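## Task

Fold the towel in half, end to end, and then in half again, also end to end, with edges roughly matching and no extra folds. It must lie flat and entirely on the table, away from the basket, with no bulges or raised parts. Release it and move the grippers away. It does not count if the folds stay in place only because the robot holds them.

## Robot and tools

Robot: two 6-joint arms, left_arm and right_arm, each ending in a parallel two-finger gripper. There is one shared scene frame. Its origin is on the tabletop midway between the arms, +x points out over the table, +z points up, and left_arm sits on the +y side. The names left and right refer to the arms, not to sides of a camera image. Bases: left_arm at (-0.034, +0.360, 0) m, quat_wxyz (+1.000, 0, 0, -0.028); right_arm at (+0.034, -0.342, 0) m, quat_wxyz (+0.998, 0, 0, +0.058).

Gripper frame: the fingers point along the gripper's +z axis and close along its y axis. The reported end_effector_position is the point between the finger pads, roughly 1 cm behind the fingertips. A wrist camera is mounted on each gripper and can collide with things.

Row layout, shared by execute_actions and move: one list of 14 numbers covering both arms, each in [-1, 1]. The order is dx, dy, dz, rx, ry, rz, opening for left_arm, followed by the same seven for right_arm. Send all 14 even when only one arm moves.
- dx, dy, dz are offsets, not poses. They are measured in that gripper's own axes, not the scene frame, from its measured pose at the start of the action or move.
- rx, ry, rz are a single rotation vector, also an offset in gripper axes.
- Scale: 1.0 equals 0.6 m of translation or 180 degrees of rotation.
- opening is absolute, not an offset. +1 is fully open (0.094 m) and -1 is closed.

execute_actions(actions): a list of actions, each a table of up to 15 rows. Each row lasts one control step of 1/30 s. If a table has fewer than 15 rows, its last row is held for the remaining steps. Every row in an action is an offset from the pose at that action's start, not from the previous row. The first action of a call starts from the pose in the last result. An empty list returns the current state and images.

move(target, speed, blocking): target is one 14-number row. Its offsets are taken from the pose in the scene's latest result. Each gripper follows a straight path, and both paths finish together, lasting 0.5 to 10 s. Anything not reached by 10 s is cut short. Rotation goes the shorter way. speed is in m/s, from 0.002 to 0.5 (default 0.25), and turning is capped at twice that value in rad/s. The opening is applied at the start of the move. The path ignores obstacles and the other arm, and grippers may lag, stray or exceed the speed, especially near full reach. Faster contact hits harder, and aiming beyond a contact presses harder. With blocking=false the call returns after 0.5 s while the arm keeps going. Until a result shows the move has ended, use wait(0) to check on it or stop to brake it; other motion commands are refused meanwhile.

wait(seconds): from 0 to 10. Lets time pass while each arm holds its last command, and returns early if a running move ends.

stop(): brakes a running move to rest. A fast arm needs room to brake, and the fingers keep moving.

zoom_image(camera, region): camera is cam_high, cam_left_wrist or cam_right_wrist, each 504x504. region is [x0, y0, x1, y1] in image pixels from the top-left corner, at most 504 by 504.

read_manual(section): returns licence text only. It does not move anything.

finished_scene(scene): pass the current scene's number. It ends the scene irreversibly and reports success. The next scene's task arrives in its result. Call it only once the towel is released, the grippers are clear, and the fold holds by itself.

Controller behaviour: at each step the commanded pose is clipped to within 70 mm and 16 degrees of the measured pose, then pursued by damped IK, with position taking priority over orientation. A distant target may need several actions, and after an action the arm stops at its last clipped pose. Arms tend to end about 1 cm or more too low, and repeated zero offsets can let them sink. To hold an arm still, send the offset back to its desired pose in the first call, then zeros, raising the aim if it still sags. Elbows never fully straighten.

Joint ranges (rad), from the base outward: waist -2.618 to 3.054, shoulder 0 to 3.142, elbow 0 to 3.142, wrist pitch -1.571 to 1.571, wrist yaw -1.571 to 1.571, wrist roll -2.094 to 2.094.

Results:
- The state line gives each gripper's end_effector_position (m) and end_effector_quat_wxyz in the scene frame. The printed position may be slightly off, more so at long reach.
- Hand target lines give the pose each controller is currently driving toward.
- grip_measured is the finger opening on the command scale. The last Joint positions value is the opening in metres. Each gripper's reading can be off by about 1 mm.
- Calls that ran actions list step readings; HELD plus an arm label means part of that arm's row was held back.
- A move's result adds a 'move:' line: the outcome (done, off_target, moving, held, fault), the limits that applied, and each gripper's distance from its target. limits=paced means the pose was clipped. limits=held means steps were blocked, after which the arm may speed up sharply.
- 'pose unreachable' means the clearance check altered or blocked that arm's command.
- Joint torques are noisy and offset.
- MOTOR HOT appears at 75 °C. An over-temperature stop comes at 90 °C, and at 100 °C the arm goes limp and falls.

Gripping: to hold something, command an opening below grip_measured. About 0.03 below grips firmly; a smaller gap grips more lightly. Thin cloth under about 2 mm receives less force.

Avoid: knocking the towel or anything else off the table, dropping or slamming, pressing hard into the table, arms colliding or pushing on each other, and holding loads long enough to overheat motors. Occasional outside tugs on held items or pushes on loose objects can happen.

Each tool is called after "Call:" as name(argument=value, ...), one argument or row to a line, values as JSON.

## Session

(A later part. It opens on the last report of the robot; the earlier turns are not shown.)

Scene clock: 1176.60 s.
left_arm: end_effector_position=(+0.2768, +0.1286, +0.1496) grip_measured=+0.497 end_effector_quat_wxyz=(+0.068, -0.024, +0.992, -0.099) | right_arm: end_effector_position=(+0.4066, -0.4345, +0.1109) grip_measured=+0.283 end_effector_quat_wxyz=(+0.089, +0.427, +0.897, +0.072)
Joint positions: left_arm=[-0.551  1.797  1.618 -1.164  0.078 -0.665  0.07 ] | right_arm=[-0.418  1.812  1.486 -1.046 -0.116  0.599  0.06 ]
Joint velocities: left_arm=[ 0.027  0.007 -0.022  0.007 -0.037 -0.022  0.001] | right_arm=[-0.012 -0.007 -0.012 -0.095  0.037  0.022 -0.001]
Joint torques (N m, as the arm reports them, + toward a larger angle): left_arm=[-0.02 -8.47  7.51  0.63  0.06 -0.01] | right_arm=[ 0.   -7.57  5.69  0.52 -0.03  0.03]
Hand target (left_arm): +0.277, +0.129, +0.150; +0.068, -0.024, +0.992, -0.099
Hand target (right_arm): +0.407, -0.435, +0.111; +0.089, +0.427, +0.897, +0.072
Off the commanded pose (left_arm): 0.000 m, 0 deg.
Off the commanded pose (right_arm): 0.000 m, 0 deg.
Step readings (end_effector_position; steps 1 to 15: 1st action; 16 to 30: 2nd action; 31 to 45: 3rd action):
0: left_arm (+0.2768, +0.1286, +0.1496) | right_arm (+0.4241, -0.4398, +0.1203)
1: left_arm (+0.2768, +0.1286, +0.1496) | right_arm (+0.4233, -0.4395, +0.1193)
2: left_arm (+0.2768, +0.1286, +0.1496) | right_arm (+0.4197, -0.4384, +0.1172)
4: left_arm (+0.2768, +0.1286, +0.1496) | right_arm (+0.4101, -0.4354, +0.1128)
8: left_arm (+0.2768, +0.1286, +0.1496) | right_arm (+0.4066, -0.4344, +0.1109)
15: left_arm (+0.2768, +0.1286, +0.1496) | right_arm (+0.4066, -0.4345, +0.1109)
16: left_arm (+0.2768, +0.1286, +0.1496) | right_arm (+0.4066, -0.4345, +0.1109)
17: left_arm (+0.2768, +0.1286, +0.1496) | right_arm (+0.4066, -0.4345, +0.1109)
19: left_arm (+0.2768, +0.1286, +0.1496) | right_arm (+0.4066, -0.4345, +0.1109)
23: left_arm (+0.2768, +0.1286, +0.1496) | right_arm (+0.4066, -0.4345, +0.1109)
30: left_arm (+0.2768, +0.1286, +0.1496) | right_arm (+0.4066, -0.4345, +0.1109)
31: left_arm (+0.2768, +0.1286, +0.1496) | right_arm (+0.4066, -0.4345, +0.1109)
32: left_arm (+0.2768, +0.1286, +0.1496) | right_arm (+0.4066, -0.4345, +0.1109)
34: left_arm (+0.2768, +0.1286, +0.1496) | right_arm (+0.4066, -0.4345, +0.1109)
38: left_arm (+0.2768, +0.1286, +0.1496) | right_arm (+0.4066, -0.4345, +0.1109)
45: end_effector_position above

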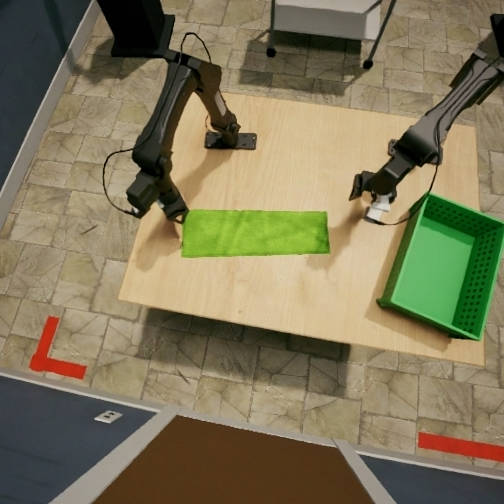

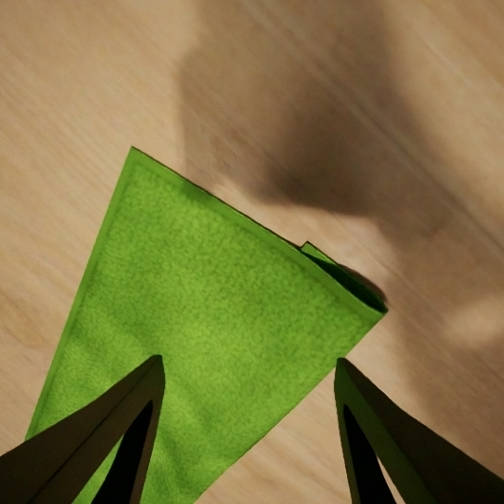

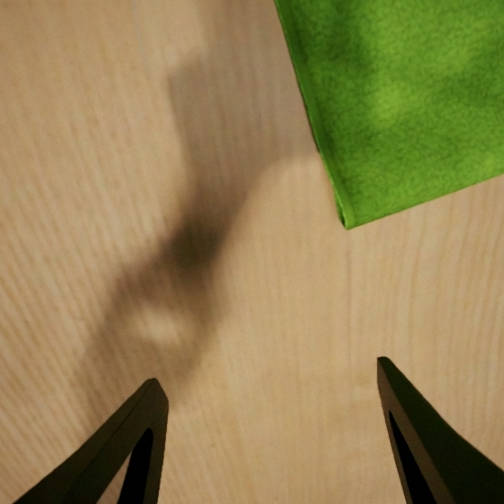

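Call:
execute_actions(
  actions=[
    [[0,0,0,0,0,0,0.5, 0,0,0,0,0,-0.28,0.28]],
    [[0,0,0,0,0,0,0.5, 0,0,0,0,0,-0.06,0.28]],
  ],
)

Scene clock: 1188.90 s.
left_arm: end_effector_position=(+0.2768, +0.1286, +0.1496) grip_measured=+0.497 end_effector_quat_wxyz=(+0.068, -0.024, +0.992, -0.099) | right_arm: end_effector_position=(+0.4065, -0.4349, +0.1109) grip_measured=+0.283 end_effector_quat_wxyz=(+0.111, +0.017, +0.993, +0.027)
Joint positions: left_arm=[-0.551  1.797  1.618 -1.164  0.078 -0.665  0.07 ] | right_arm=[-0.418  1.812  1.486 -1.046 -0.114 -0.255  0.06 ]
Joint velocities: left_arm=[-0.002  0.007  0.007  0.022 -0.022 -0.037 -0.   ] | right_arm=[-0.002  0.002 -0.007  0.051 -0.051 -0.081 -0.001]
Joint torques (N m, as the arm reports them, + toward a larger angle): left_arm=[-0.09 -8.43  7.42  0.64  0.06  0.  ] | right_arm=[ 0.04 -7.73  5.66  0.55 -0.05 -0.05]
Hand target (left_arm): +0.277, +0.129, +0.150; +0.068, -0.024, +0.992, -0.099
Hand target (right_arm): +0.406, -0.435, +0.111; +0.111, +0.011, +0.993, +0.027
Off the commanded pose (left_arm): 0.000 m, 0 deg.
Off the commanded pose (right_arm): 0.000 m, 1 deg.
Step readings (end_effector_position; steps 1 to 15: 1st action; 16 to 30: 2nd action):
0: left_arm (+0.2768, +0.1286, +0.1496) | right_arm (+0.4066, -0.4345, +0.1109)
1: left_arm (+0.2768, +0.1286, +0.1496) | right_arm (+0.4066, -0.4346, +0.1109)
2: left_arm (+0.2768, +0.1286, +0.1496) | right_arm (+0.4066, -0.4346, +0.1109)
4: left_arm (+0.2768, +0.1286, +0.1496) | right_arm (+0.4066, -0.4346, +0.1109)
8: left_arm (+0.2768, +0.1286, +0.1496) | right_arm (+0.4065, -0.4347, +0.1109)
15: left_arm (+0.2768, +0.1286, +0.1496) | right_arm (+0.4065, -0.4349, +0.1109)
16: left_arm (+0.2768, +0.1286, +0.1496) | right_arm (+0.4065, -0.4349, +0.1109)
17: left_arm (+0.2768, +0.1286, +0.1496) | right_arm (+0.4065, -0.4349, +0.1109)
19: left_arm (+0.2768, +0.1286, +0.1496) | right_arm (+0.4065, -0.4349, +0.1109)
23: left_arm (+0.2768, +0.1286, +0.1496) | right_arm (+0.4065, -0.4349, +0.1109)
30: end_effector_position above

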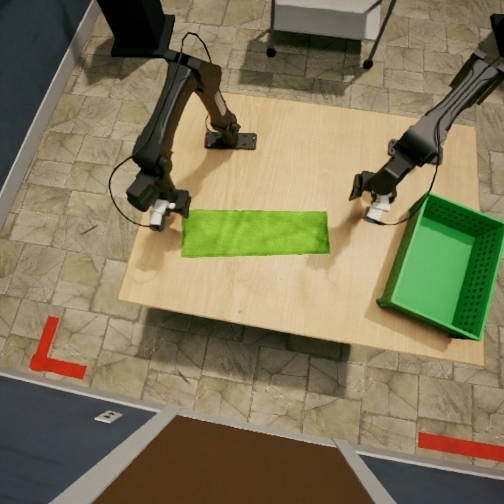

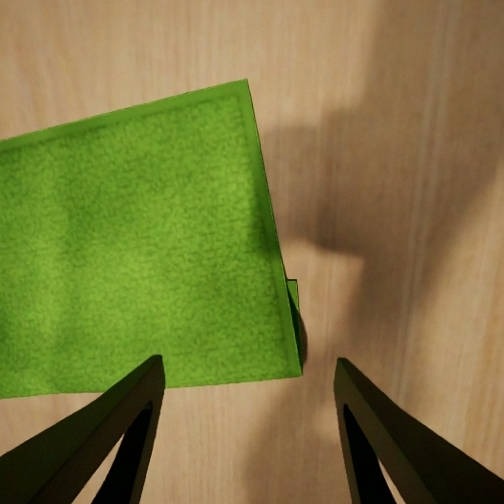

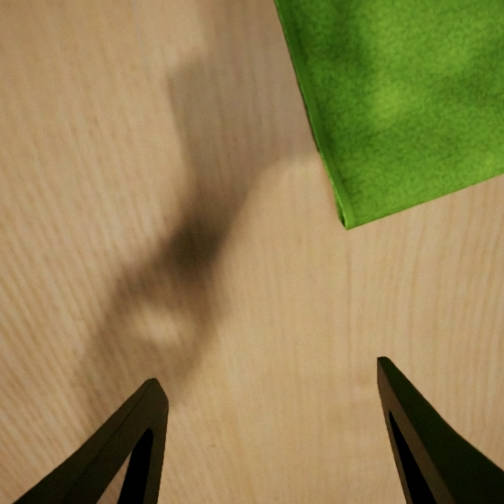

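Call:
execute_actions(
  actions=[
    [[0,0,0,0,0,0,0.5, -0.09,0,0.05,0,0.07,0,0.28]],
    [[0,0,0,0,0,0,0.5, 0,0,0,0,0,0,0.28]],
  ],
)

Scene clock: 1199.50 s.
left_arm: end_effector_position=(+0.2768, +0.1286, +0.1496) grip_measured=+0.497 end_effector_quat_wxyz=(+0.068, -0.024, +0.992, -0.099) | right_arm: end_effector_position=(+0.4706, -0.4346, +0.0871) grip_measured=+0.283 end_effector_quat_wxyz=(+0.015, +0.011, +0.999, +0.031)
Joint positions: left_arm=[-0.551  1.797  1.618 -1.164  0.078 -0.665  0.07 ] | right_arm=[-0.356  2.272  2.091 -1.373 -0.067 -0.217  0.06 ]
Joint velocities: left_arm=[-0.007 -0.002  0.012 -0.051 -0.022  0.007 -0.   ] | right_arm=[-0.007 -0.022  0.012 -0.051 -0.022  0.022 -0.   ]
Joint torques (N m, as the arm reports them, + toward a larger angle): left_arm=[-0.05 -8.56  7.52  0.64  0.07 -0.01] | right_arm=[  0.01 -10.7    5.3    0.22  -0.02   0.04]
Hand target (left_arm): +0.277, +0.129, +0.150; +0.068, -0.024, +0.992, -0.099
Hand target (right_arm): +0.471, -0.435, +0.087; +0.016, +0.011, +0.999, +0.031
Off the commanded pose (left_arm): 0.000 m, 0 deg.
Off the commanded pose (right_arm): 0.001 m, 0 deg.
Step readings (end_effector_position; steps 1 to 15: 1st action; 16 to 30: 2nd action):
0: left_arm (+0.2768, +0.1286, +0.1496) | right_arm (+0.4065, -0.4349, +0.1109)
1: left_arm (+0.2768, +0.1286, +0.1496) | right_arm (+0.4072, -0.4350, +0.1110)
2: left_arm (+0.2768, +0.1286, +0.1496) | right_arm (+0.4187, -0.4371, +0.1132)
4: left_arm (+0.2768, +0.1286, +0.1496) | right_arm (+0.4579, -0.4410, +0.1107)
8: left_arm (+0.2768, +0.1286, +0.1496) | right_arm (+0.4859, -0.4375, +0.0891)
15: left_arm (+0.2768, +0.1286, +0.1496) | right_arm (+0.4709, -0.4346, +0.0866)
16: left_arm (+0.2768, +0.1286, +0.1496) | right_arm (+0.4706, -0.4346, +0.0871)
17: left_arm (+0.2768, +0.1286, +0.1496) | right_arm (+0.4706, -0.4346, +0.0871)
19: left_arm (+0.2768, +0.1286, +0.1496) | right_arm (+0.4706, -0.4346, +0.0871)
23: left_arm (+0.2768, +0.1286, +0.1496) | right_arm (+0.4706, -0.4346, +0.0871)
30: end_effector_position above

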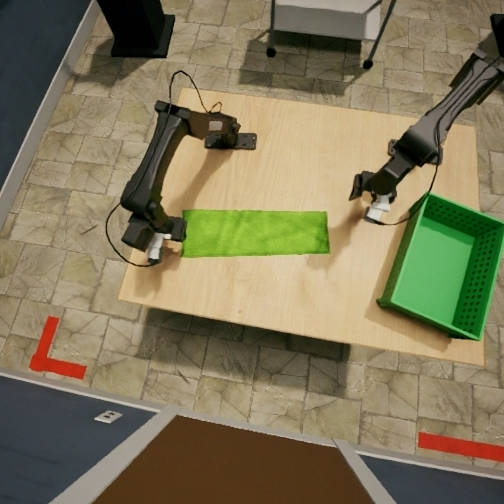

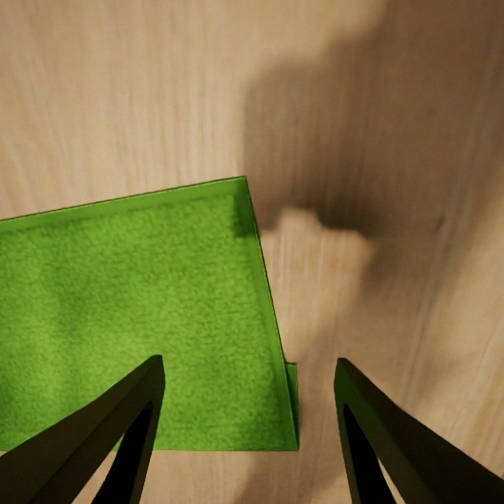

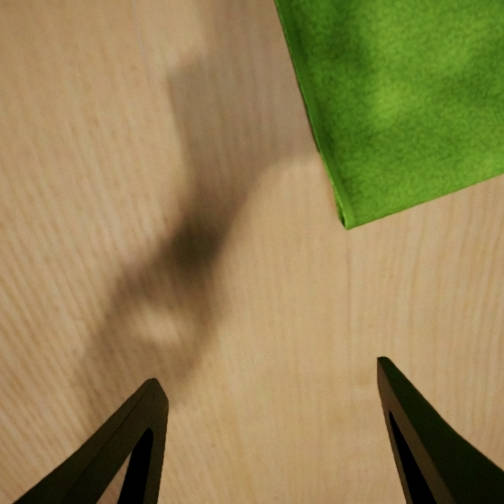

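Call:
execute_actions(
  actions=[
    [[0,0,0,0,0,0,0.5, 0.02,0,0.125,0,0,0,0.28]],
    [[0,0,0,0,0,0,0.5, 0,0,0.02,0,0,0,-1]],
  ],
)

Scene clock: 1208.73 s.
left_arm: end_effector_position=(+0.2768, +0.1286, +0.1496) grip_measured=+0.497 end_effector_quat_wxyz=(+0.068, -0.024, +0.992, -0.099) | right_arm: end_effector_position=(+0.4651, -0.4322, +0.0194) grip_measured=-0.978 end_effector_quat_wxyz=(+0.026, +0.009, +0.999, +0.027)
Joint positions: left_arm=[-0.551  1.797  1.618 -1.164  0.078 -0.665  0.07 ] | right_arm=[-0.353  2.246  1.776 -1.062 -0.065 -0.216  0.001]
Joint velocities: left_arm=[ 0.002 -0.007  0.032 -0.066 -0.007 -0.051 -0.001] | right_arm=[-0.032 -0.012 -0.002 -0.022 -0.051 -0.051 -0.001]
Joint torques (N m, as the arm reports them, + toward a larger angle): left_arm=[-0.01 -8.48  7.62  0.63  0.07  0.  ] | right_arm=[ 0.09 -9.76  3.81  0.36 -0.03  0.06]
Hand target (left_arm): +0.277, +0.129, +0.150; +0.068, -0.024, +0.992, -0.099
Hand target (right_arm): +0.460, -0.430, +0.009; +0.016, +0.010, +0.999, +0.030
Off the commanded pose (left_arm): 0.000 m, 0 deg.
Off the commanded pose (right_arm): 0.012 m, 1 deg.
Step readings (end_effector_position; steps 1 to 15: 1st action; 16 to 30: 2nd action):
0: left_arm (+0.2768, +0.1286, +0.1496) | right_arm (+0.4706, -0.4346, +0.0871)
1: left_arm (+0.2768, +0.1286, +0.1496) | right_arm (+0.4706, -0.4346, +0.0808)
2: left_arm (+0.2768, +0.1286, +0.1496) | right_arm (+0.4668, -0.4337, +0.0718)
4: left_arm (+0.2768, +0.1286, +0.1496) | right_arm (+0.4512, -0.4299, +0.0451)
8: left_arm (+0.2768, +0.1286, +0.1496) | right_arm (+0.4448, -0.4273, +0.0225)
15: left_arm (+0.2768, +0.1286, +0.1496) | right_arm (+0.4603, -0.4311, +0.0208)
16: left_arm (+0.2768, +0.1286, +0.1496) | right_arm (+0.4611, -0.4313, +0.0206)
17: left_arm (+0.2768, +0.1286, +0.1496) | right_arm (+0.4620, -0.4315, +0.0202)
19: left_arm (+0.2768, +0.1286, +0.1496) | right_arm (+0.4629, -0.4317, +0.0196)
23: left_arm (+0.2768, +0.1286, +0.1496) | right_arm (+0.4641, -0.4320, +0.0193)
30: end_effector_position above

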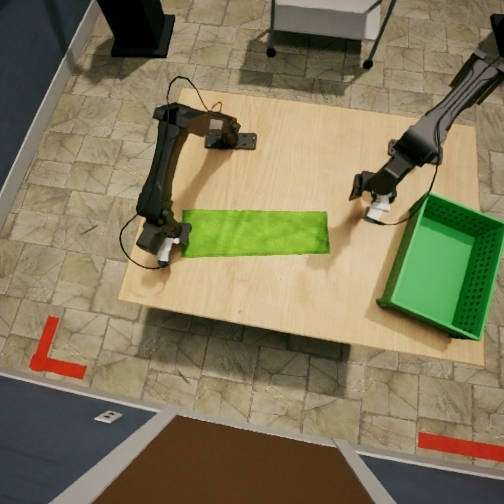

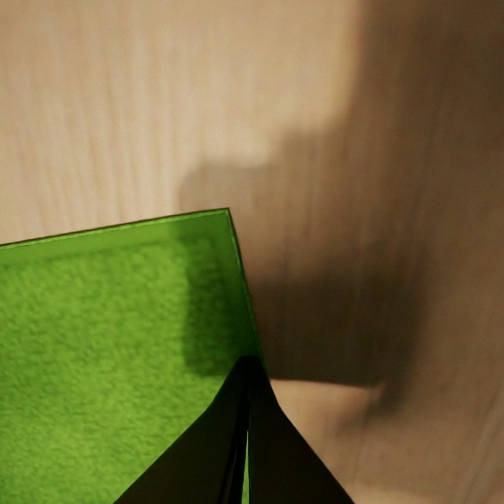

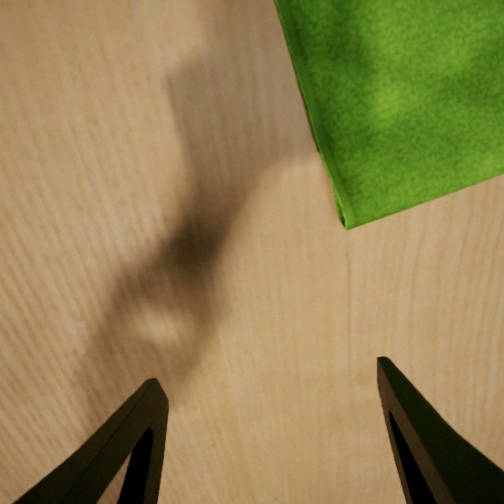

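Call:
execute_actions(
  actions=[
    [[0,0,0,0,0,0,0.5, 0,0,-0.05,0,0,0,-1],[0,0,0,0,0,0,0.5, 0,0,-0.05,0,0,0,-1],[0,0,0,0,0,0,0.5, 0,0,-0.05,0,0,0,0.28],[0,0,0,0,0,0,0.5, 0,0,-0.05,0,0,0,0.28],[0,0,0,0,0,0,0.5, 0.03,0.035,-0.05,0,0,0,0.28]],
    [[0,0,0,0,0,0,0.5, 0,0,0.085,0,0,0,0.28]],
    [[0,0,0,0,0,0,0.5, 0,0,0.02,0,0,0,-1]],
  ],
)

Scene clock: 1218.33 s.
left_arm: end_effector_position=(+0.2768, +0.1286, +0.1496) grip_measured=+0.497 end_effector_quat_wxyz=(+0.068, -0.024, +0.992, -0.099) | right_arm: end_effector_position=(+0.4614, -0.4177, +0.0181) grip_measured=-0.966 end_effector_quat_wxyz=(+0.052, +0.008, +0.998, +0.021)
Joint positions: left_arm=[-0.551  1.797  1.618 -1.164  0.078 -0.665  0.07 ] | right_arm=[-0.321  2.17   1.643 -0.95  -0.062 -0.185  0.002]
Joint velocities: left_arm=[-0.022 -0.027 -0.007 -0.051  0.007 -0.066  0.001] | right_arm=[ 0.002 -0.007  0.017 -0.007 -0.007 -0.007  0.001]
Joint torques (N m, as the arm reports them, + toward a larger angle): left_arm=[-0.05 -8.37  7.67  0.66  0.04 -0.01] | right_arm=[ 0.12 -8.9   3.74  0.51 -0.06  0.05]
Hand target (left_arm): +0.277, +0.129, +0.150; +0.068, -0.024, +0.992, -0.099
Hand target (right_arm): +0.457, -0.416, +0.006; +0.042, +0.009, +0.999, +0.024
Off the commanded pose (left_arm): 0.000 m, 0 deg.
Off the commanded pose (right_arm): 0.013 m, 1 deg.
Step readings (end_effector_position; steps 1 to 15: 1st action; 16 to 30: 2nd action; 31 to 45: 3rd action):
0: left_arm (+0.2768, +0.1286, +0.1496) | right_arm (+0.4653, -0.4323, +0.0194)
1: left_arm (+0.2768, +0.1286, +0.1496) | right_arm (+0.4647, -0.4321, +0.0208)
2: left_arm (+0.2768, +0.1286, +0.1496) | right_arm (+0.4630, -0.4317, +0.0226)
4: left_arm (+0.2768, +0.1286, +0.1496) | right_arm (+0.4624, -0.4316, +0.0278)
8: left_arm (+0.2768, +0.1286, +0.1496) | right_arm (+0.4505, -0.4232, +0.0397)
15: left_arm (+0.2768, +0.1286, +0.1496) | right_arm (+0.4513, -0.4163, +0.0501)
16: left_arm (+0.2768, +0.1286, +0.1496) | right_arm (+0.4520, -0.4164, +0.0461)
17: left_arm (+0.2768, +0.1286, +0.1496) | right_arm (+0.4534, -0.4167, +0.0416)
19: left_arm (+0.2768, +0.1286, +0.1496) | right_arm (+0.4498, -0.4160, +0.0259)
23: left_arm (+0.2768, +0.1286, +0.1496) | right_arm (+0.4542, -0.4158, +0.0177)
30: left_arm (+0.2768, +0.1286, +0.1496) | right_arm (+0.4565, -0.4163, +0.0177)
31: left_arm (+0.2768, +0.1286, +0.1496) | right_arm (+0.4571, -0.4168, +0.0177)
32: left_arm (+0.2768, +0.1286, +0.1496) | right_arm (+0.4584, -0.4173, +0.0178)
34: left_arm (+0.2768, +0.1286, +0.1496) | right_arm (+0.4599, -0.4172, +0.0180)
38: left_arm (+0.2768, +0.1286, +0.1496) | right_arm (+0.4613, -0.4177, +0.0181)
45: end_effector_position above

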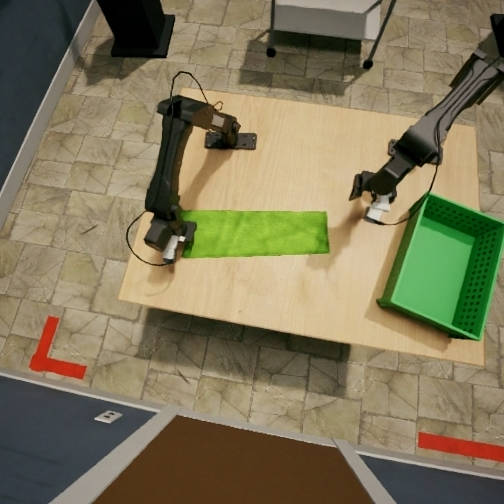

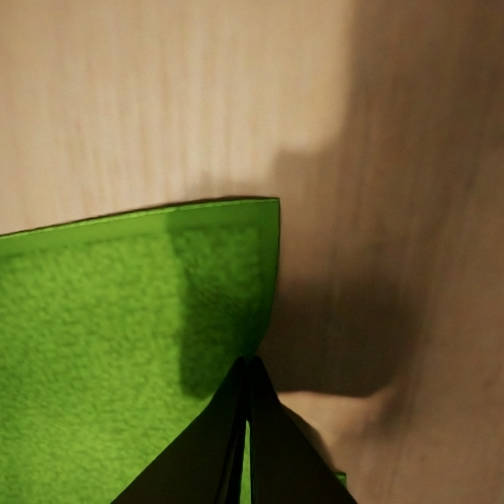

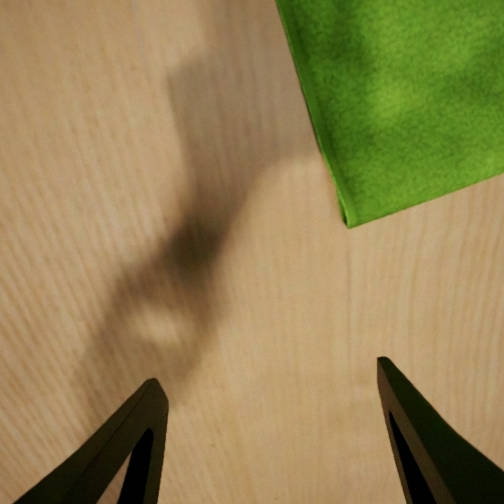

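Call:
move(
  target=[0,0,0,0,0,0,0.5, 0.02,0.25,-0.2,0,0,0,-1],
  speed=0.12,
)

Call:
move(
  target=[0,0,0,0,0,0,0.5, 0,0.45,0.07,0,0,0,-1],
  speed=0.12,
)

Scene clock: 1235.93 s.
left_arm: end_effector_position=(+0.2768, +0.1286, +0.1496) grip_measured=+0.497 end_effector_quat_wxyz=(+0.068, -0.024, +0.992, -0.099) | right_arm: end_effector_position=(+0.4362, -0.2729, +0.1281) grip_measured=-0.966 end_effector_quat_wxyz=(+0.034, +0.008, +0.999, +0.027)
Joint positions: left_arm=[-0.551  1.797  1.618 -1.164  0.078 -0.665  0.07 ] | right_arm=[ 0.031  2.033  1.875 -1.337 -0.043  0.166  0.002]
Joint velocities: left_arm=[ 0.022 -0.007  0.007 -0.095 -0.022 -0.007 -0.001] | right_arm=[ 0.007  0.002  0.007 -0.022 -0.095 -0.037 -0.001]
Joint torques (N m, as the arm reports them, + toward a larger angle): left_arm=[-0.02 -8.45  7.63  0.64  0.08 -0.03] | right_arm=[  0.41 -10.39   7.62   0.22   0.1    0.06]
Hand target (left_arm): +0.277, +0.129, +0.150; +0.068, -0.024, +0.992, -0.099
Hand target (right_arm): +0.439, -0.272, +0.143; +0.052, +0.008, +0.998, +0.025
Off the commanded pose (left_arm): 0.000 m, 0 deg.
Off the commanded pose (right_arm): 0.015 m, 2 deg.
move: off_target (right_arm)

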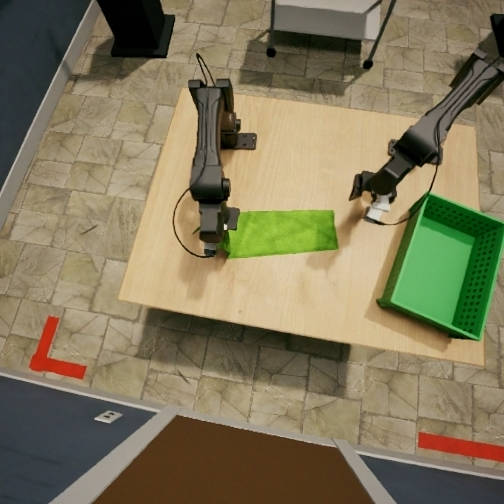

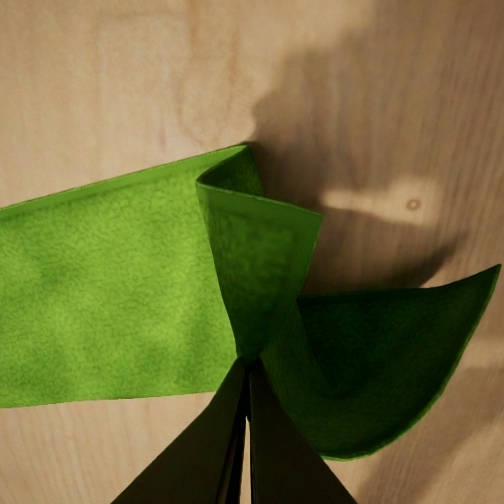

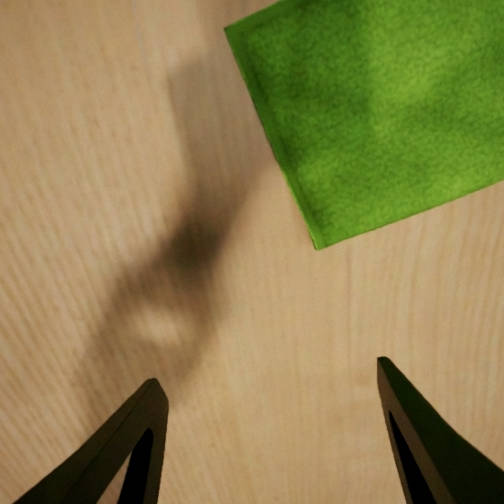

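Scene clock: 1238.57 s.
left_arm: end_effector_position=(+0.2768, +0.1286, +0.1496) grip_measured=+0.497 end_effector_quat_wxyz=(+0.068, -0.024, +0.992, -0.099) | right_arm: end_effector_position=(+0.4390, -0.0000, +0.1026) grip_measured=-0.966 end_effector_quat_wxyz=(+0.067, +0.005, +0.995, +0.069)
Joint positions: left_arm=[-0.551  1.797  1.618 -1.164  0.078 -0.665  0.07 ] | right_arm=[ 0.576  2.635  2.801 -1.546 -0.02   0.705  0.002]
Joint velocities: left_arm=[-0.017 -0.007 -0.022 -0.007 -0.022 -0.037  0.001] | right_arm=[-0.012 -0.012  0.037 -0.022 -0.007  0.037 -0.001]
Joint torques (N m, as the arm reports them, + toward a larger angle): left_arm=[-0.08 -8.41  7.54  0.65  0.07 -0.02] | right_arm=[  0.3  -11.2    7.45   0.38   0.12   0.08]
Hand target (left_arm): +0.277, +0.129, +0.150; +0.068, -0.024, +0.992, -0.099
Hand target (right_arm): +0.440, -0.000, +0.101; +0.070, +0.009, +0.995, +0.064
Off the commanded pose (left_arm): 0.000 m, 0 deg.
Off the commanded pose (right_arm): 0.004 m, 6 deg.
joint sent to its limit (right arm) — the command would take joint 4 (wrist pitch) past its lower limit, so that joint was sent only as far as its limit.
move: off_target (right_arm)

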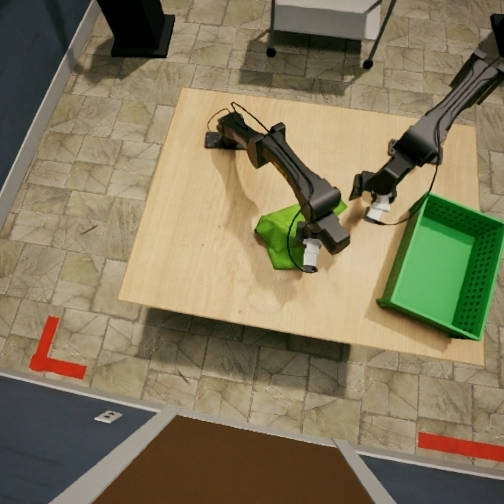

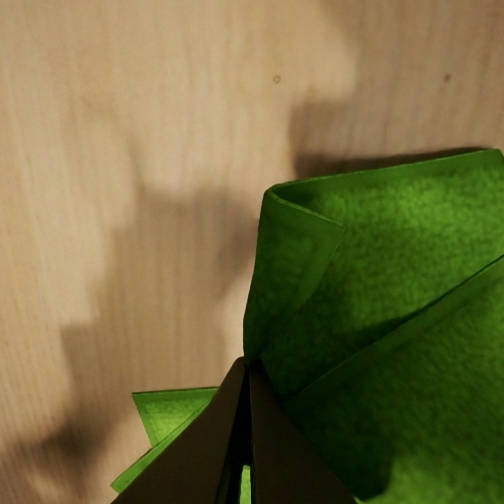

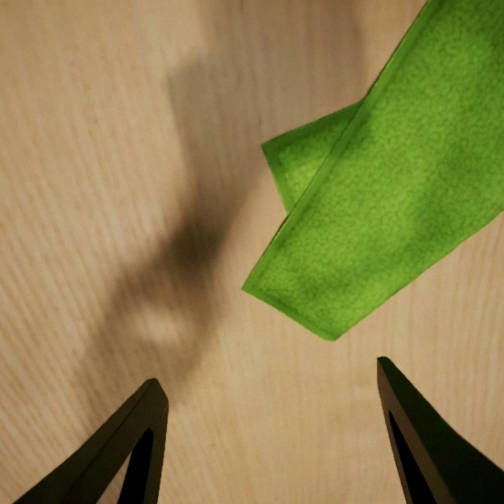

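Call:
move(
  target=[0,0,0,0,0,0,0.5, 0,0.08,0.13,0,0,0,-1],
  speed=0.06,
)

Call:
execute_actions(
  actions=[
    [[0,0,0,0,0,0,0.5, 0,0,0,0,0,0,0.5]],
    [[0,0,0,0,0,0,0.5, 0.2,-0.2,-0.25,0,0,0,0.5]],
  ],
)

Call:
zoom_image(
  camera="cam_high",
  region=[200, 170, 400, 290],
)

Scene clock: 1247.87 s.
left_arm: end_effector_position=(+0.2768, +0.1286, +0.1496) grip_measured=+0.497 end_effector_quat_wxyz=(+0.068, -0.024, +0.992, -0.099) | right_arm: end_effector_position=(+0.4456, +0.0501, +0.0317) grip_measured=-0.966 end_effector_quat_wxyz=(+0.075, +0.008, +0.993, +0.085)
Joint positions: left_arm=[-0.551  1.797  1.618 -1.164  0.078 -0.665  0.07 ] | right_arm=[ 0.636  2.803  2.832 -1.373 -0.02   0.771  0.002]
Joint velocities: left_arm=[ 0.012 -0.022  0.012 -0.051 -0.007  0.051 -0.   ] | right_arm=[ 0.002 -0.002 -0.002  0.037  0.007 -0.051 -0.001]
Joint torques (N m, as the arm reports them, + toward a larger angle): left_arm=[ 0.   -8.49  7.64  0.64  0.07  0.02] | right_arm=[  0.77 -12.29   7.61   0.67   0.1    0.05]
Hand target (left_arm): +0.277, +0.129, +0.150; +0.068, -0.024, +0.992, -0.099
Hand target (right_arm): +0.448, +0.057, +0.032; +0.088, +0.006, +0.992, +0.091
Off the commanded pose (left_arm): 0.000 m, 0 deg.
Off the commanded pose (right_arm): 0.009 m, 2 deg.
elbow stopped short (right arm): the move would have taken joint 3 (elbow) straighter than the controller allows; a more bent joint 3 avoids this.
move: done

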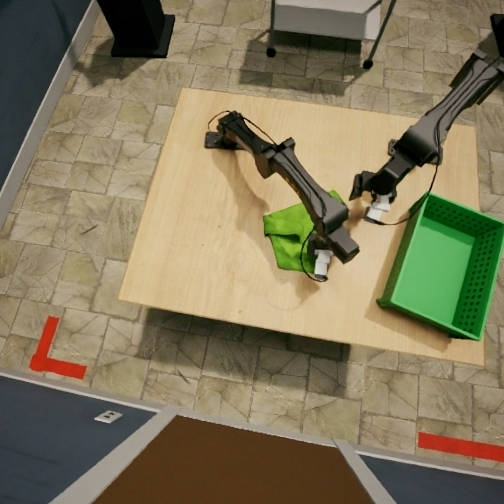

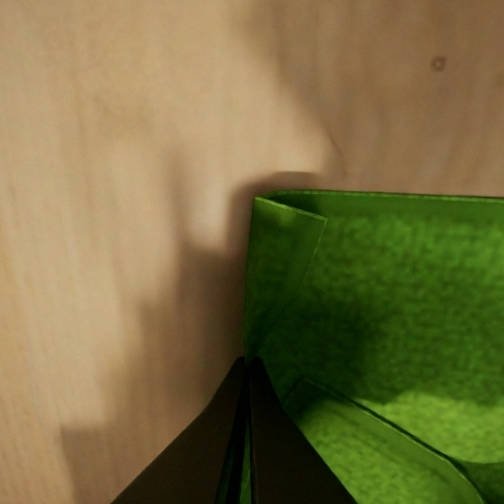

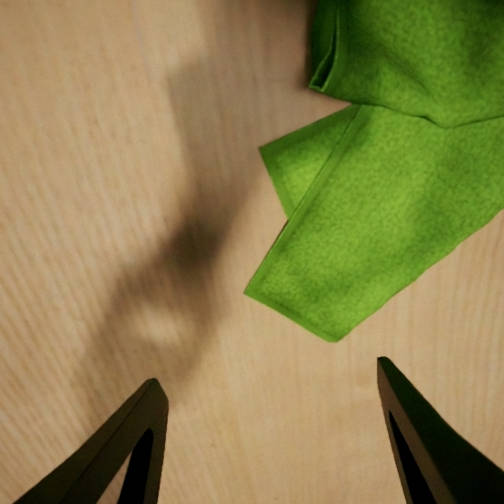

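Scene clock: 1248.87 s.
left_arm: end_effector_position=(+0.2768, +0.1286, +0.1496) grip_measured=+0.497 end_effector_quat_wxyz=(+0.068, -0.024, +0.992, -0.099) | right_arm: end_effector_position=(+0.3042, -0.0825, +0.1178) grip_measured=+0.497 end_effector_quat_wxyz=(-0.005, +0.006, +1.000, +0.009)
Joint positions: left_arm=[-0.551  1.797  1.618 -1.164  0.078 -0.665  0.07 ] | right_arm=[ 0.636  1.962  1.736 -1.339 -0.02   0.764  0.07 ]
Joint velocities: left_arm=[ 0.002 -0.002 -0.007  0.007 -0.022 -0.037 -0.001] | right_arm=[ 0.002 -2.352 -2.293  0.549 -0.066 -0.037 -0.001]
Joint torques (N m, as the arm reports them, + toward a larger angle): left_arm=[-0.01 -8.43  7.52  0.64  0.06 -0.02] | right_arm=[-1.01 -8.98  5.58  0.52  0.02 -0.01]
Hand target (left_arm): +0.277, +0.129, +0.150; +0.068, -0.024, +0.992, -0.099
Hand target (right_arm): +0.304, -0.090, +0.135; +0.044, +0.008, +0.998, +0.053
Off the commanded pose (left_arm): 0.000 m, 0 deg.
Off the commanded pose (right_arm): 0.023 m, 13 deg.
Step readings (end_effector_position; steps 1 to 15: 1st action; 16 to 30: 2nd action):
0: left_arm (+0.2768, +0.1286, +0.1496) | right_arm (+0.4456, +0.0501, +0.0317)
1: left_arm (+0.2768, +0.1286, +0.1496) | right_arm (+0.4456, +0.0501, +0.0317)
2: left_arm (+0.2768, +0.1286, +0.1496) | right_arm (+0.4456, +0.0501, +0.0317)
4: left_arm (+0.2768, +0.1286, +0.1496) | right_arm (+0.4456, +0.0501, +0.0317)
8: left_arm (+0.2768, +0.1286, +0.1496) | right_arm (+0.4456, +0.0501, +0.0317)
15: left_arm (+0.2768, +0.1286, +0.1496) | right_arm (+0.4456, +0.0501, +0.0317)
16: left_arm (+0.2768, +0.1286, +0.1496) | right_arm (+0.4431, +0.0477, +0.0329)
17: left_arm (+0.2768, +0.1286, +0.1496) | right_arm (+0.4354, +0.0405, +0.0334)
19: left_arm (+0.2768, +0.1286, +0.1496) | right_arm (+0.4194, +0.0255, +0.0402)
23: left_arm (+0.2768, +0.1286, +0.1496) | right_arm (+0.3860, -0.0058, +0.0650)
30: end_effector_position above

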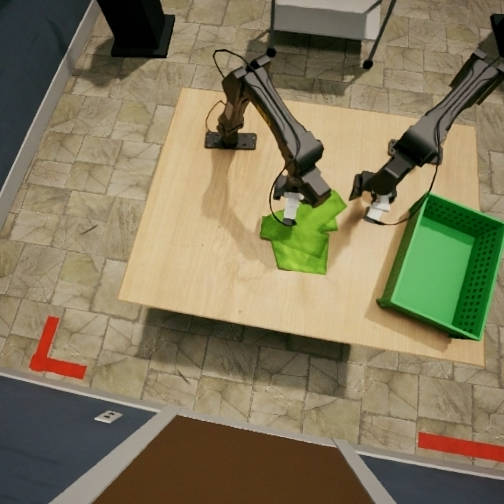

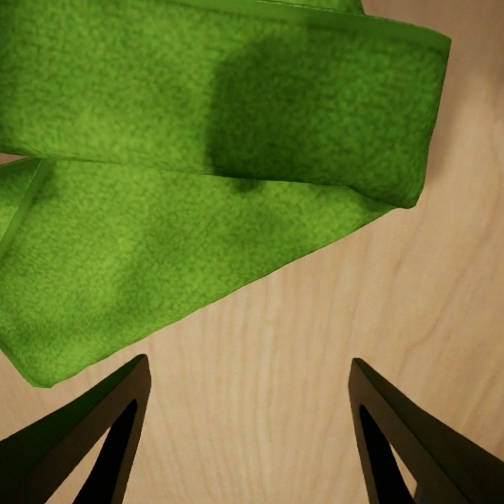

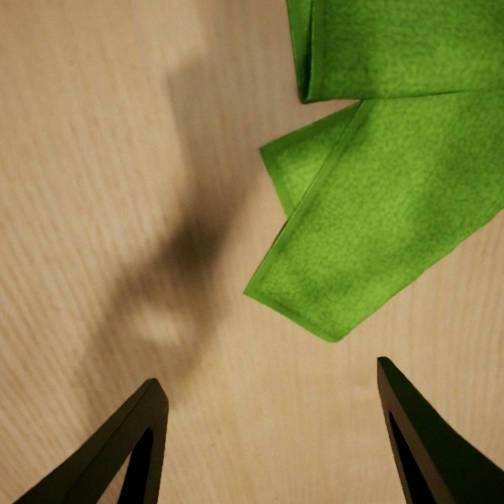

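Region (200, 170, 400, 290) of cam_high's 504x504 image, scaled by 2.520, with more detail than that image has; it fills the top 302 rows of this view, and the rest is white.

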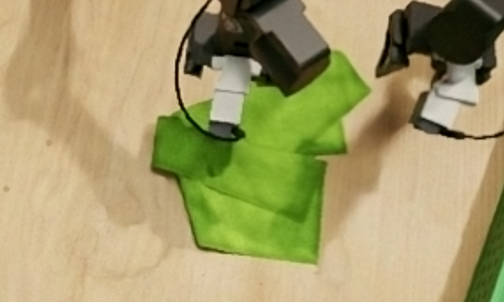

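Call:
execute_actions(
  actions=[
    [[0,0,0,0,0,0,0.5, 0.15,-0.2,-0.1,0,0,0,0.5]],
  ],
)

Call:
zoom_image(
  camera="cam_high",
  region=[200, 170, 400, 290],
)

Scene clock: 1254.77 s.
left_arm: end_effector_position=(+0.2768, +0.1286, +0.1496) grip_measured=+0.497 end_effector_quat_wxyz=(+0.068, -0.024, +0.992, -0.099) | right_arm: end_effector_position=(+0.2208, -0.1943, +0.1823) grip_measured=+0.497 end_effector_quat_wxyz=(+0.010, +0.010, +1.000, +0.021)
Joint positions: left_arm=[-0.551  1.797  1.618 -1.164  0.078 -0.665  0.07 ] | right_arm=[ 0.532  1.42   1.383 -1.492 -0.021  0.669  0.07 ]
Joint velocities: left_arm=[ 0.002  0.002  0.002 -0.022 -0.022 -0.037  0.001] | right_arm=[-0.012 -0.002 -0.012 -0.11  -0.051 -0.066 -0.001]
Joint torques (N m, as the arm reports them, + toward a larger angle): left_arm=[ 0.01 -8.49  7.54  0.65  0.08  0.  ] | right_arm=[-0.67 -4.39  3.82  0.19  0.03 -0.02]
Hand target (left_arm): +0.277, +0.129, +0.150; +0.068, -0.024, +0.992, -0.099
Hand target (right_arm): +0.215, -0.203, +0.178; -0.004, +0.006, +1.000, +0.008
Off the commanded pose (left_arm): 0.000 m, 0 deg.
Off the commanded pose (right_arm): 0.013 m, 2 deg.
Step readings (end_effector_position):
0: left_arm (+0.2768, +0.1286, +0.1496) | right_arm (+0.3021, -0.0845, +0.1456)
1: left_arm (+0.2768, +0.1286, +0.1496) | right_arm (+0.2998, -0.0874, +0.1461)
2: left_arm (+0.2768, +0.1286, +0.1496) | right_arm (+0.2929, -0.0955, +0.1457)
4: left_arm (+0.2768, +0.1286, +0.1496) | right_arm (+0.2763, -0.1174, +0.1484)
8: left_arm (+0.2768, +0.1286, +0.1496) | right_arm (+0.2431, -0.1642, +0.1623)
15: end_effector_position above

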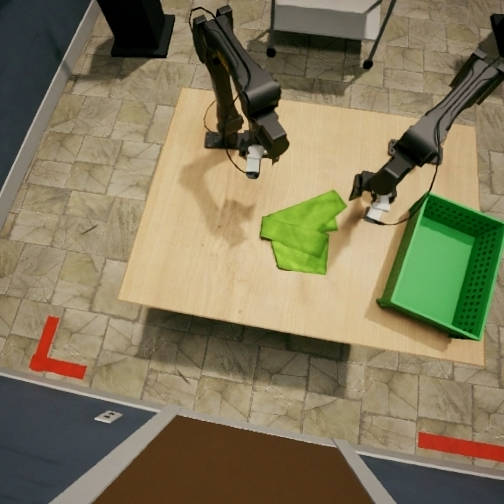

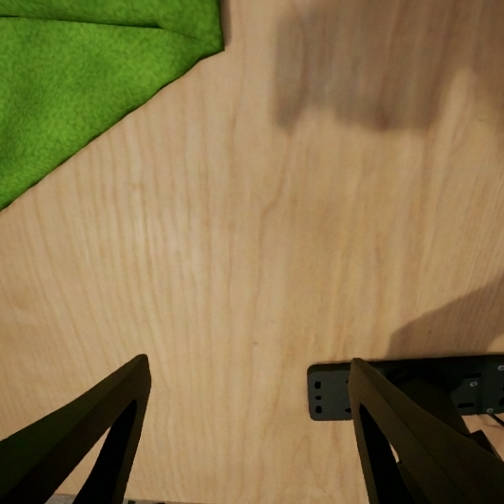

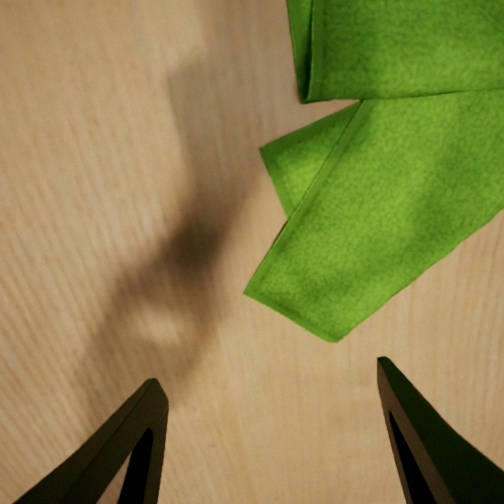

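Region (200, 170, 400, 290) of cam_high's 504x504 image, scaled by 2.520, with more detail than that image has; it fills the top 302 rows of this view, and the rest is white.

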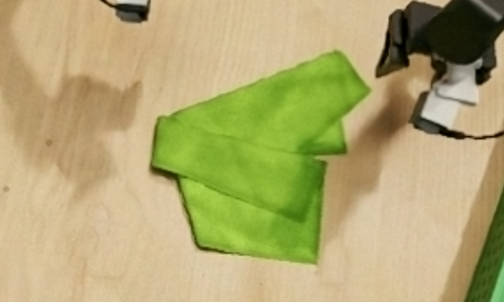

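Call:
move(
  target=[0,0,0,0,0,0,0.5, -0.37,0.40,0.17,0,0,0,0.28],
  speed=0.25,
)

Scene clock: 1267.57 s.
left_arm: end_effector_position=(+0.2768, +0.1286, +0.1496) grip_measured=+0.497 end_effector_quat_wxyz=(+0.068, -0.024, +0.992, -0.099) | right_arm: end_effector_position=(+0.4454, +0.0374, +0.0883) grip_measured=+0.283 end_effector_quat_wxyz=(+0.093, +0.014, +0.990, +0.101)
Joint positions: left_arm=[-0.551  1.797  1.618 -1.164  0.078 -0.665  0.07 ] | right_arm=[ 0.62   2.688  2.827 -1.434 -0.021  0.767  0.06 ]
Joint velocities: left_arm=[-0.017 -0.032 -0.017  0.007  0.007 -0.066 -0.001] | right_arm=[-0.027  0.007 -0.007 -0.066 -0.066  0.051 -0.001]
Joint torques (N m, as the arm reports them, + toward a larger angle): left_arm=[-0.02 -8.47  7.54  0.64  0.06 -0.01] | right_arm=[  0.77 -12.21   7.86   0.68   0.03   0.09]
Hand target (left_arm): +0.277, +0.129, +0.150; +0.068, -0.024, +0.992, -0.099
Hand target (right_arm): +0.447, +0.046, +0.094; +0.105, +0.011, +0.988, +0.112
Off the commanded pose (left_arm): 0.000 m, 0 deg.
Off the commanded pose (right_arm): 0.011 m, 13 deg.
elbow stopped short (right arm): the move would have taken joint 3 (elbow) straighter than the controller allows; a more bent joint 3 avoids this.
move: off_target (right_arm)

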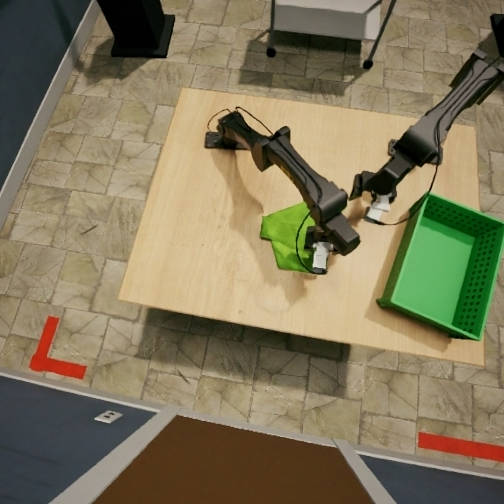

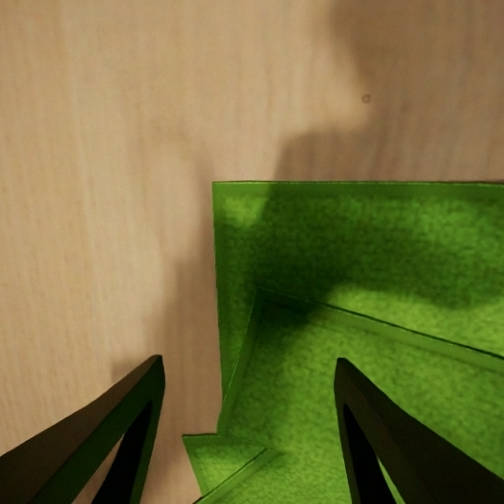

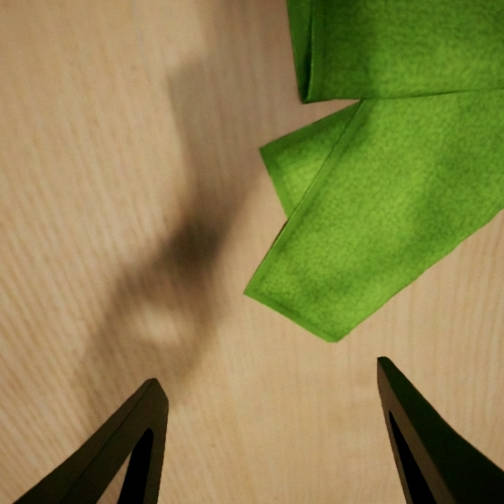

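Call:
execute_actions(
  actions=[
    [[0,0,0,0,0,0,0.5, 0.02,0,0.125,0,0,0,0.28]],
    [[0,0,0,0,0,0,0.5, 0,0,0.02,0,0,0,-1]],
  ],
)

Scene clock: 1275.73 s.
left_arm: end_effector_position=(+0.2768, +0.1286, +0.1496) grip_measured=+0.497 end_effector_quat_wxyz=(+0.068, -0.024, +0.992, -0.099) | right_arm: end_effector_position=(+0.4527, +0.0504, +0.0271) grip_measured=-0.978 end_effector_quat_wxyz=(+0.096, +0.015, +0.990, +0.102)
Joint positions: left_arm=[-0.551  1.797  1.618 -1.164  0.078 -0.665  0.07 ] | right_arm=[ 0.63   2.659  2.517 -1.149 -0.015  0.779  0.001]
Joint velocities: left_arm=[-0.042  0.012  0.012 -0.095 -0.066  0.007  0.   ] | right_arm=[ 0.027 -0.012 -0.007 -0.037  0.007 -0.022  0.001]
Joint torques (N m, as the arm reports them, + toward a larger angle): left_arm=[-0.04 -8.44  7.68  0.65  0.07  0.  ] | right_arm=[ -0.01 -12.22   5.4    0.71   0.01   0.04]
Hand target (left_arm): +0.277, +0.129, +0.150; +0.068, -0.024, +0.992, -0.099
Hand target (right_arm): +0.452, +0.050, +0.017; +0.091, +0.015, +0.991, +0.097
Off the commanded pose (left_arm): 0.000 m, 0 deg.
Off the commanded pose (right_arm): 0.010 m, 1 deg.
Step readings (end_effector_position; steps 1 to 15: 1st action; 16 to 30: 2nd action):
0: left_arm (+0.2768, +0.1286, +0.1496) | right_arm (+0.4458, +0.0377, +0.0884)
1: left_arm (+0.2768, +0.1286, +0.1496) | right_arm (+0.4464, +0.0383, +0.0849)
2: left_arm (+0.2768, +0.1286, +0.1496) | right_arm (+0.4486, +0.0403, +0.0814)
4: left_arm (+0.2768, +0.1286, +0.1496) | right_arm (+0.4506, +0.0430, +0.0652)
8: left_arm (+0.2768, +0.1286, +0.1496) | right_arm (+0.4457, +0.0414, +0.0240)
15: left_arm (+0.2768, +0.1286, +0.1496) | right_arm (+0.4499, +0.0478, +0.0285)
16: left_arm (+0.2768, +0.1286, +0.1496) | right_arm (+0.4506, +0.0485, +0.0299)
17: left_arm (+0.2768, +0.1286, +0.1496) | right_arm (+0.4517, +0.0495, +0.0303)
19: left_arm (+0.2768, +0.1286, +0.1496) | right_arm (+0.4521, +0.0498, +0.0282)
23: left_arm (+0.2768, +0.1286, +0.1496) | right_arm (+0.4522, +0.0500, +0.0269)
30: end_effector_position above

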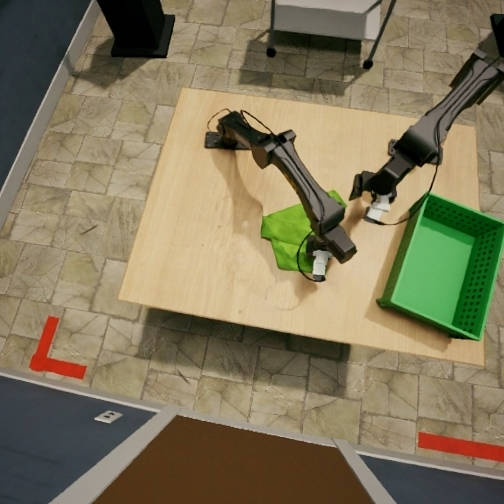

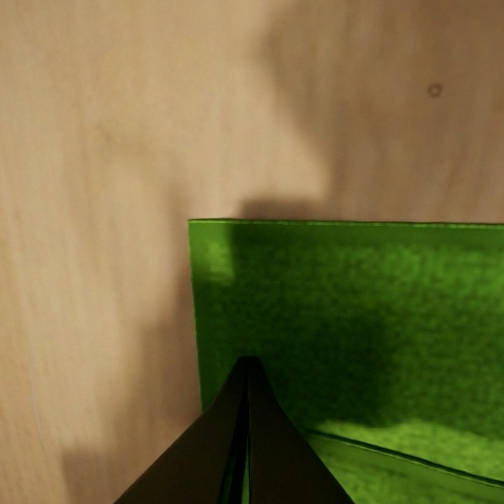

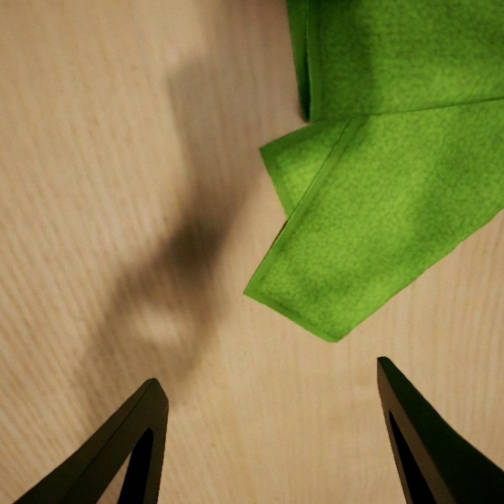

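Call:
execute_actions(
  actions=[
    [[0,0,0,0,0,0,0.5, 0.08,-0.37,-0.12,0.06,0.06,0,0.28]],
    [[0,0,0,0,0,0,0.5, 0,0,0,0,0,0,0.28]],
  ],
)

Scene clock: 1290.17 s.
left_arm: end_effector_position=(+0.2768, +0.1286, +0.1496) grip_measured=+0.497 end_effector_quat_wxyz=(+0.068, -0.024, +0.992, -0.099) | right_arm: end_effector_position=(+0.3742, -0.1801, +0.0355) grip_measured=+0.277 end_effector_quat_wxyz=(-0.061, +0.051, +0.996, -0.029)
Joint positions: left_arm=[-0.551  1.797  1.618 -1.164  0.078 -0.665  0.07 ] | right_arm=[ 0.321  2.15   1.678 -1.234 -0.007  0.54   0.06 ]
Joint velocities: left_arm=[-0.022 -0.007  0.017  0.007  0.037 -0.081 -0.   ] | right_arm=[-0.007 -0.012 -0.007 -0.066  0.007 -0.037 -0.001]
Joint torques (N m, as the arm reports them, + toward a larger angle): left_arm=[-0.02 -8.5   7.59  0.63  0.06  0.01] | right_arm=[ 0.45 -8.5   6.01  0.05 -0.01  0.07]
Hand target (left_arm): +0.277, +0.129, +0.150; +0.068, -0.024, +0.992, -0.099
Hand target (right_arm): +0.379, -0.175, +0.033; -0.057, +0.051, +0.997, -0.024
Off the commanded pose (left_arm): 0.000 m, 0 deg.
Off the commanded pose (right_arm): 0.007 m, 1 deg.
Step readings (end_effector_position; steps 1 to 15: 1st action; 16 to 30: 2nd action):
0: left_arm (+0.2768, +0.1286, +0.1496) | right_arm (+0.4528, +0.0505, +0.0271)
1: left_arm (+0.2768, +0.1286, +0.1496) | right_arm (+0.4509, +0.0464, +0.0265)
2: left_arm (+0.2768, +0.1286, +0.1496) | right_arm (+0.4446, +0.0376, +0.0254)
4: left_arm (+0.2768, +0.1286, +0.1496) | right_arm (+0.4355, +0.0145, +0.0245)
8: left_arm (+0.2768, +0.1286, +0.1496) | right_arm (+0.4177, -0.0487, +0.0241)
15: left_arm (+0.2768, +0.1286, +0.1496) | right_arm (+0.3791, -0.1752, +0.0328)
16: left_arm (+0.2768, +0.1286, +0.1496) | right_arm (+0.3769, -0.1857, +0.0359)
17: left_arm (+0.2768, +0.1286, +0.1496) | right_arm (+0.3780, -0.1909, +0.0376)
19: left_arm (+0.2768, +0.1286, +0.1496) | right_arm (+0.3789, -0.1914, +0.0366)
23: left_arm (+0.2768, +0.1286, +0.1496) | right_arm (+0.3755, -0.1829, +0.0355)
30: end_effector_position above

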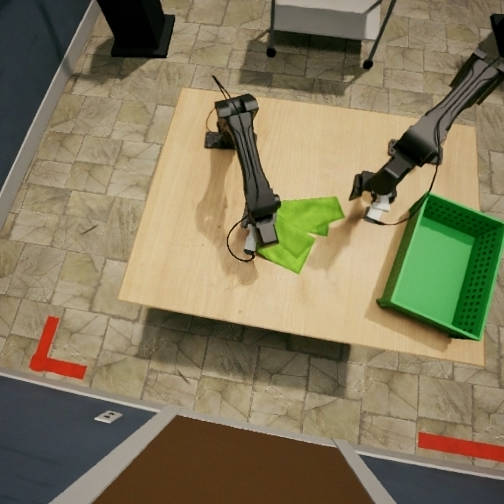

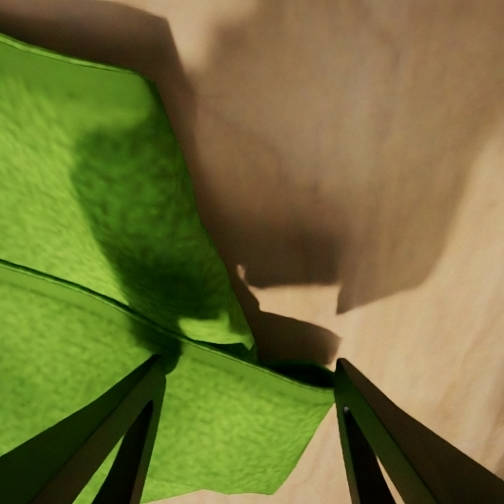

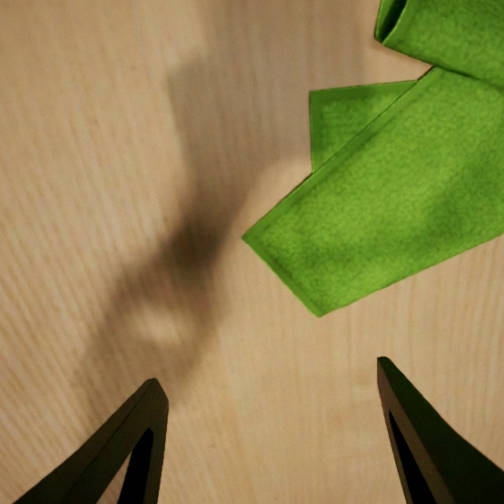

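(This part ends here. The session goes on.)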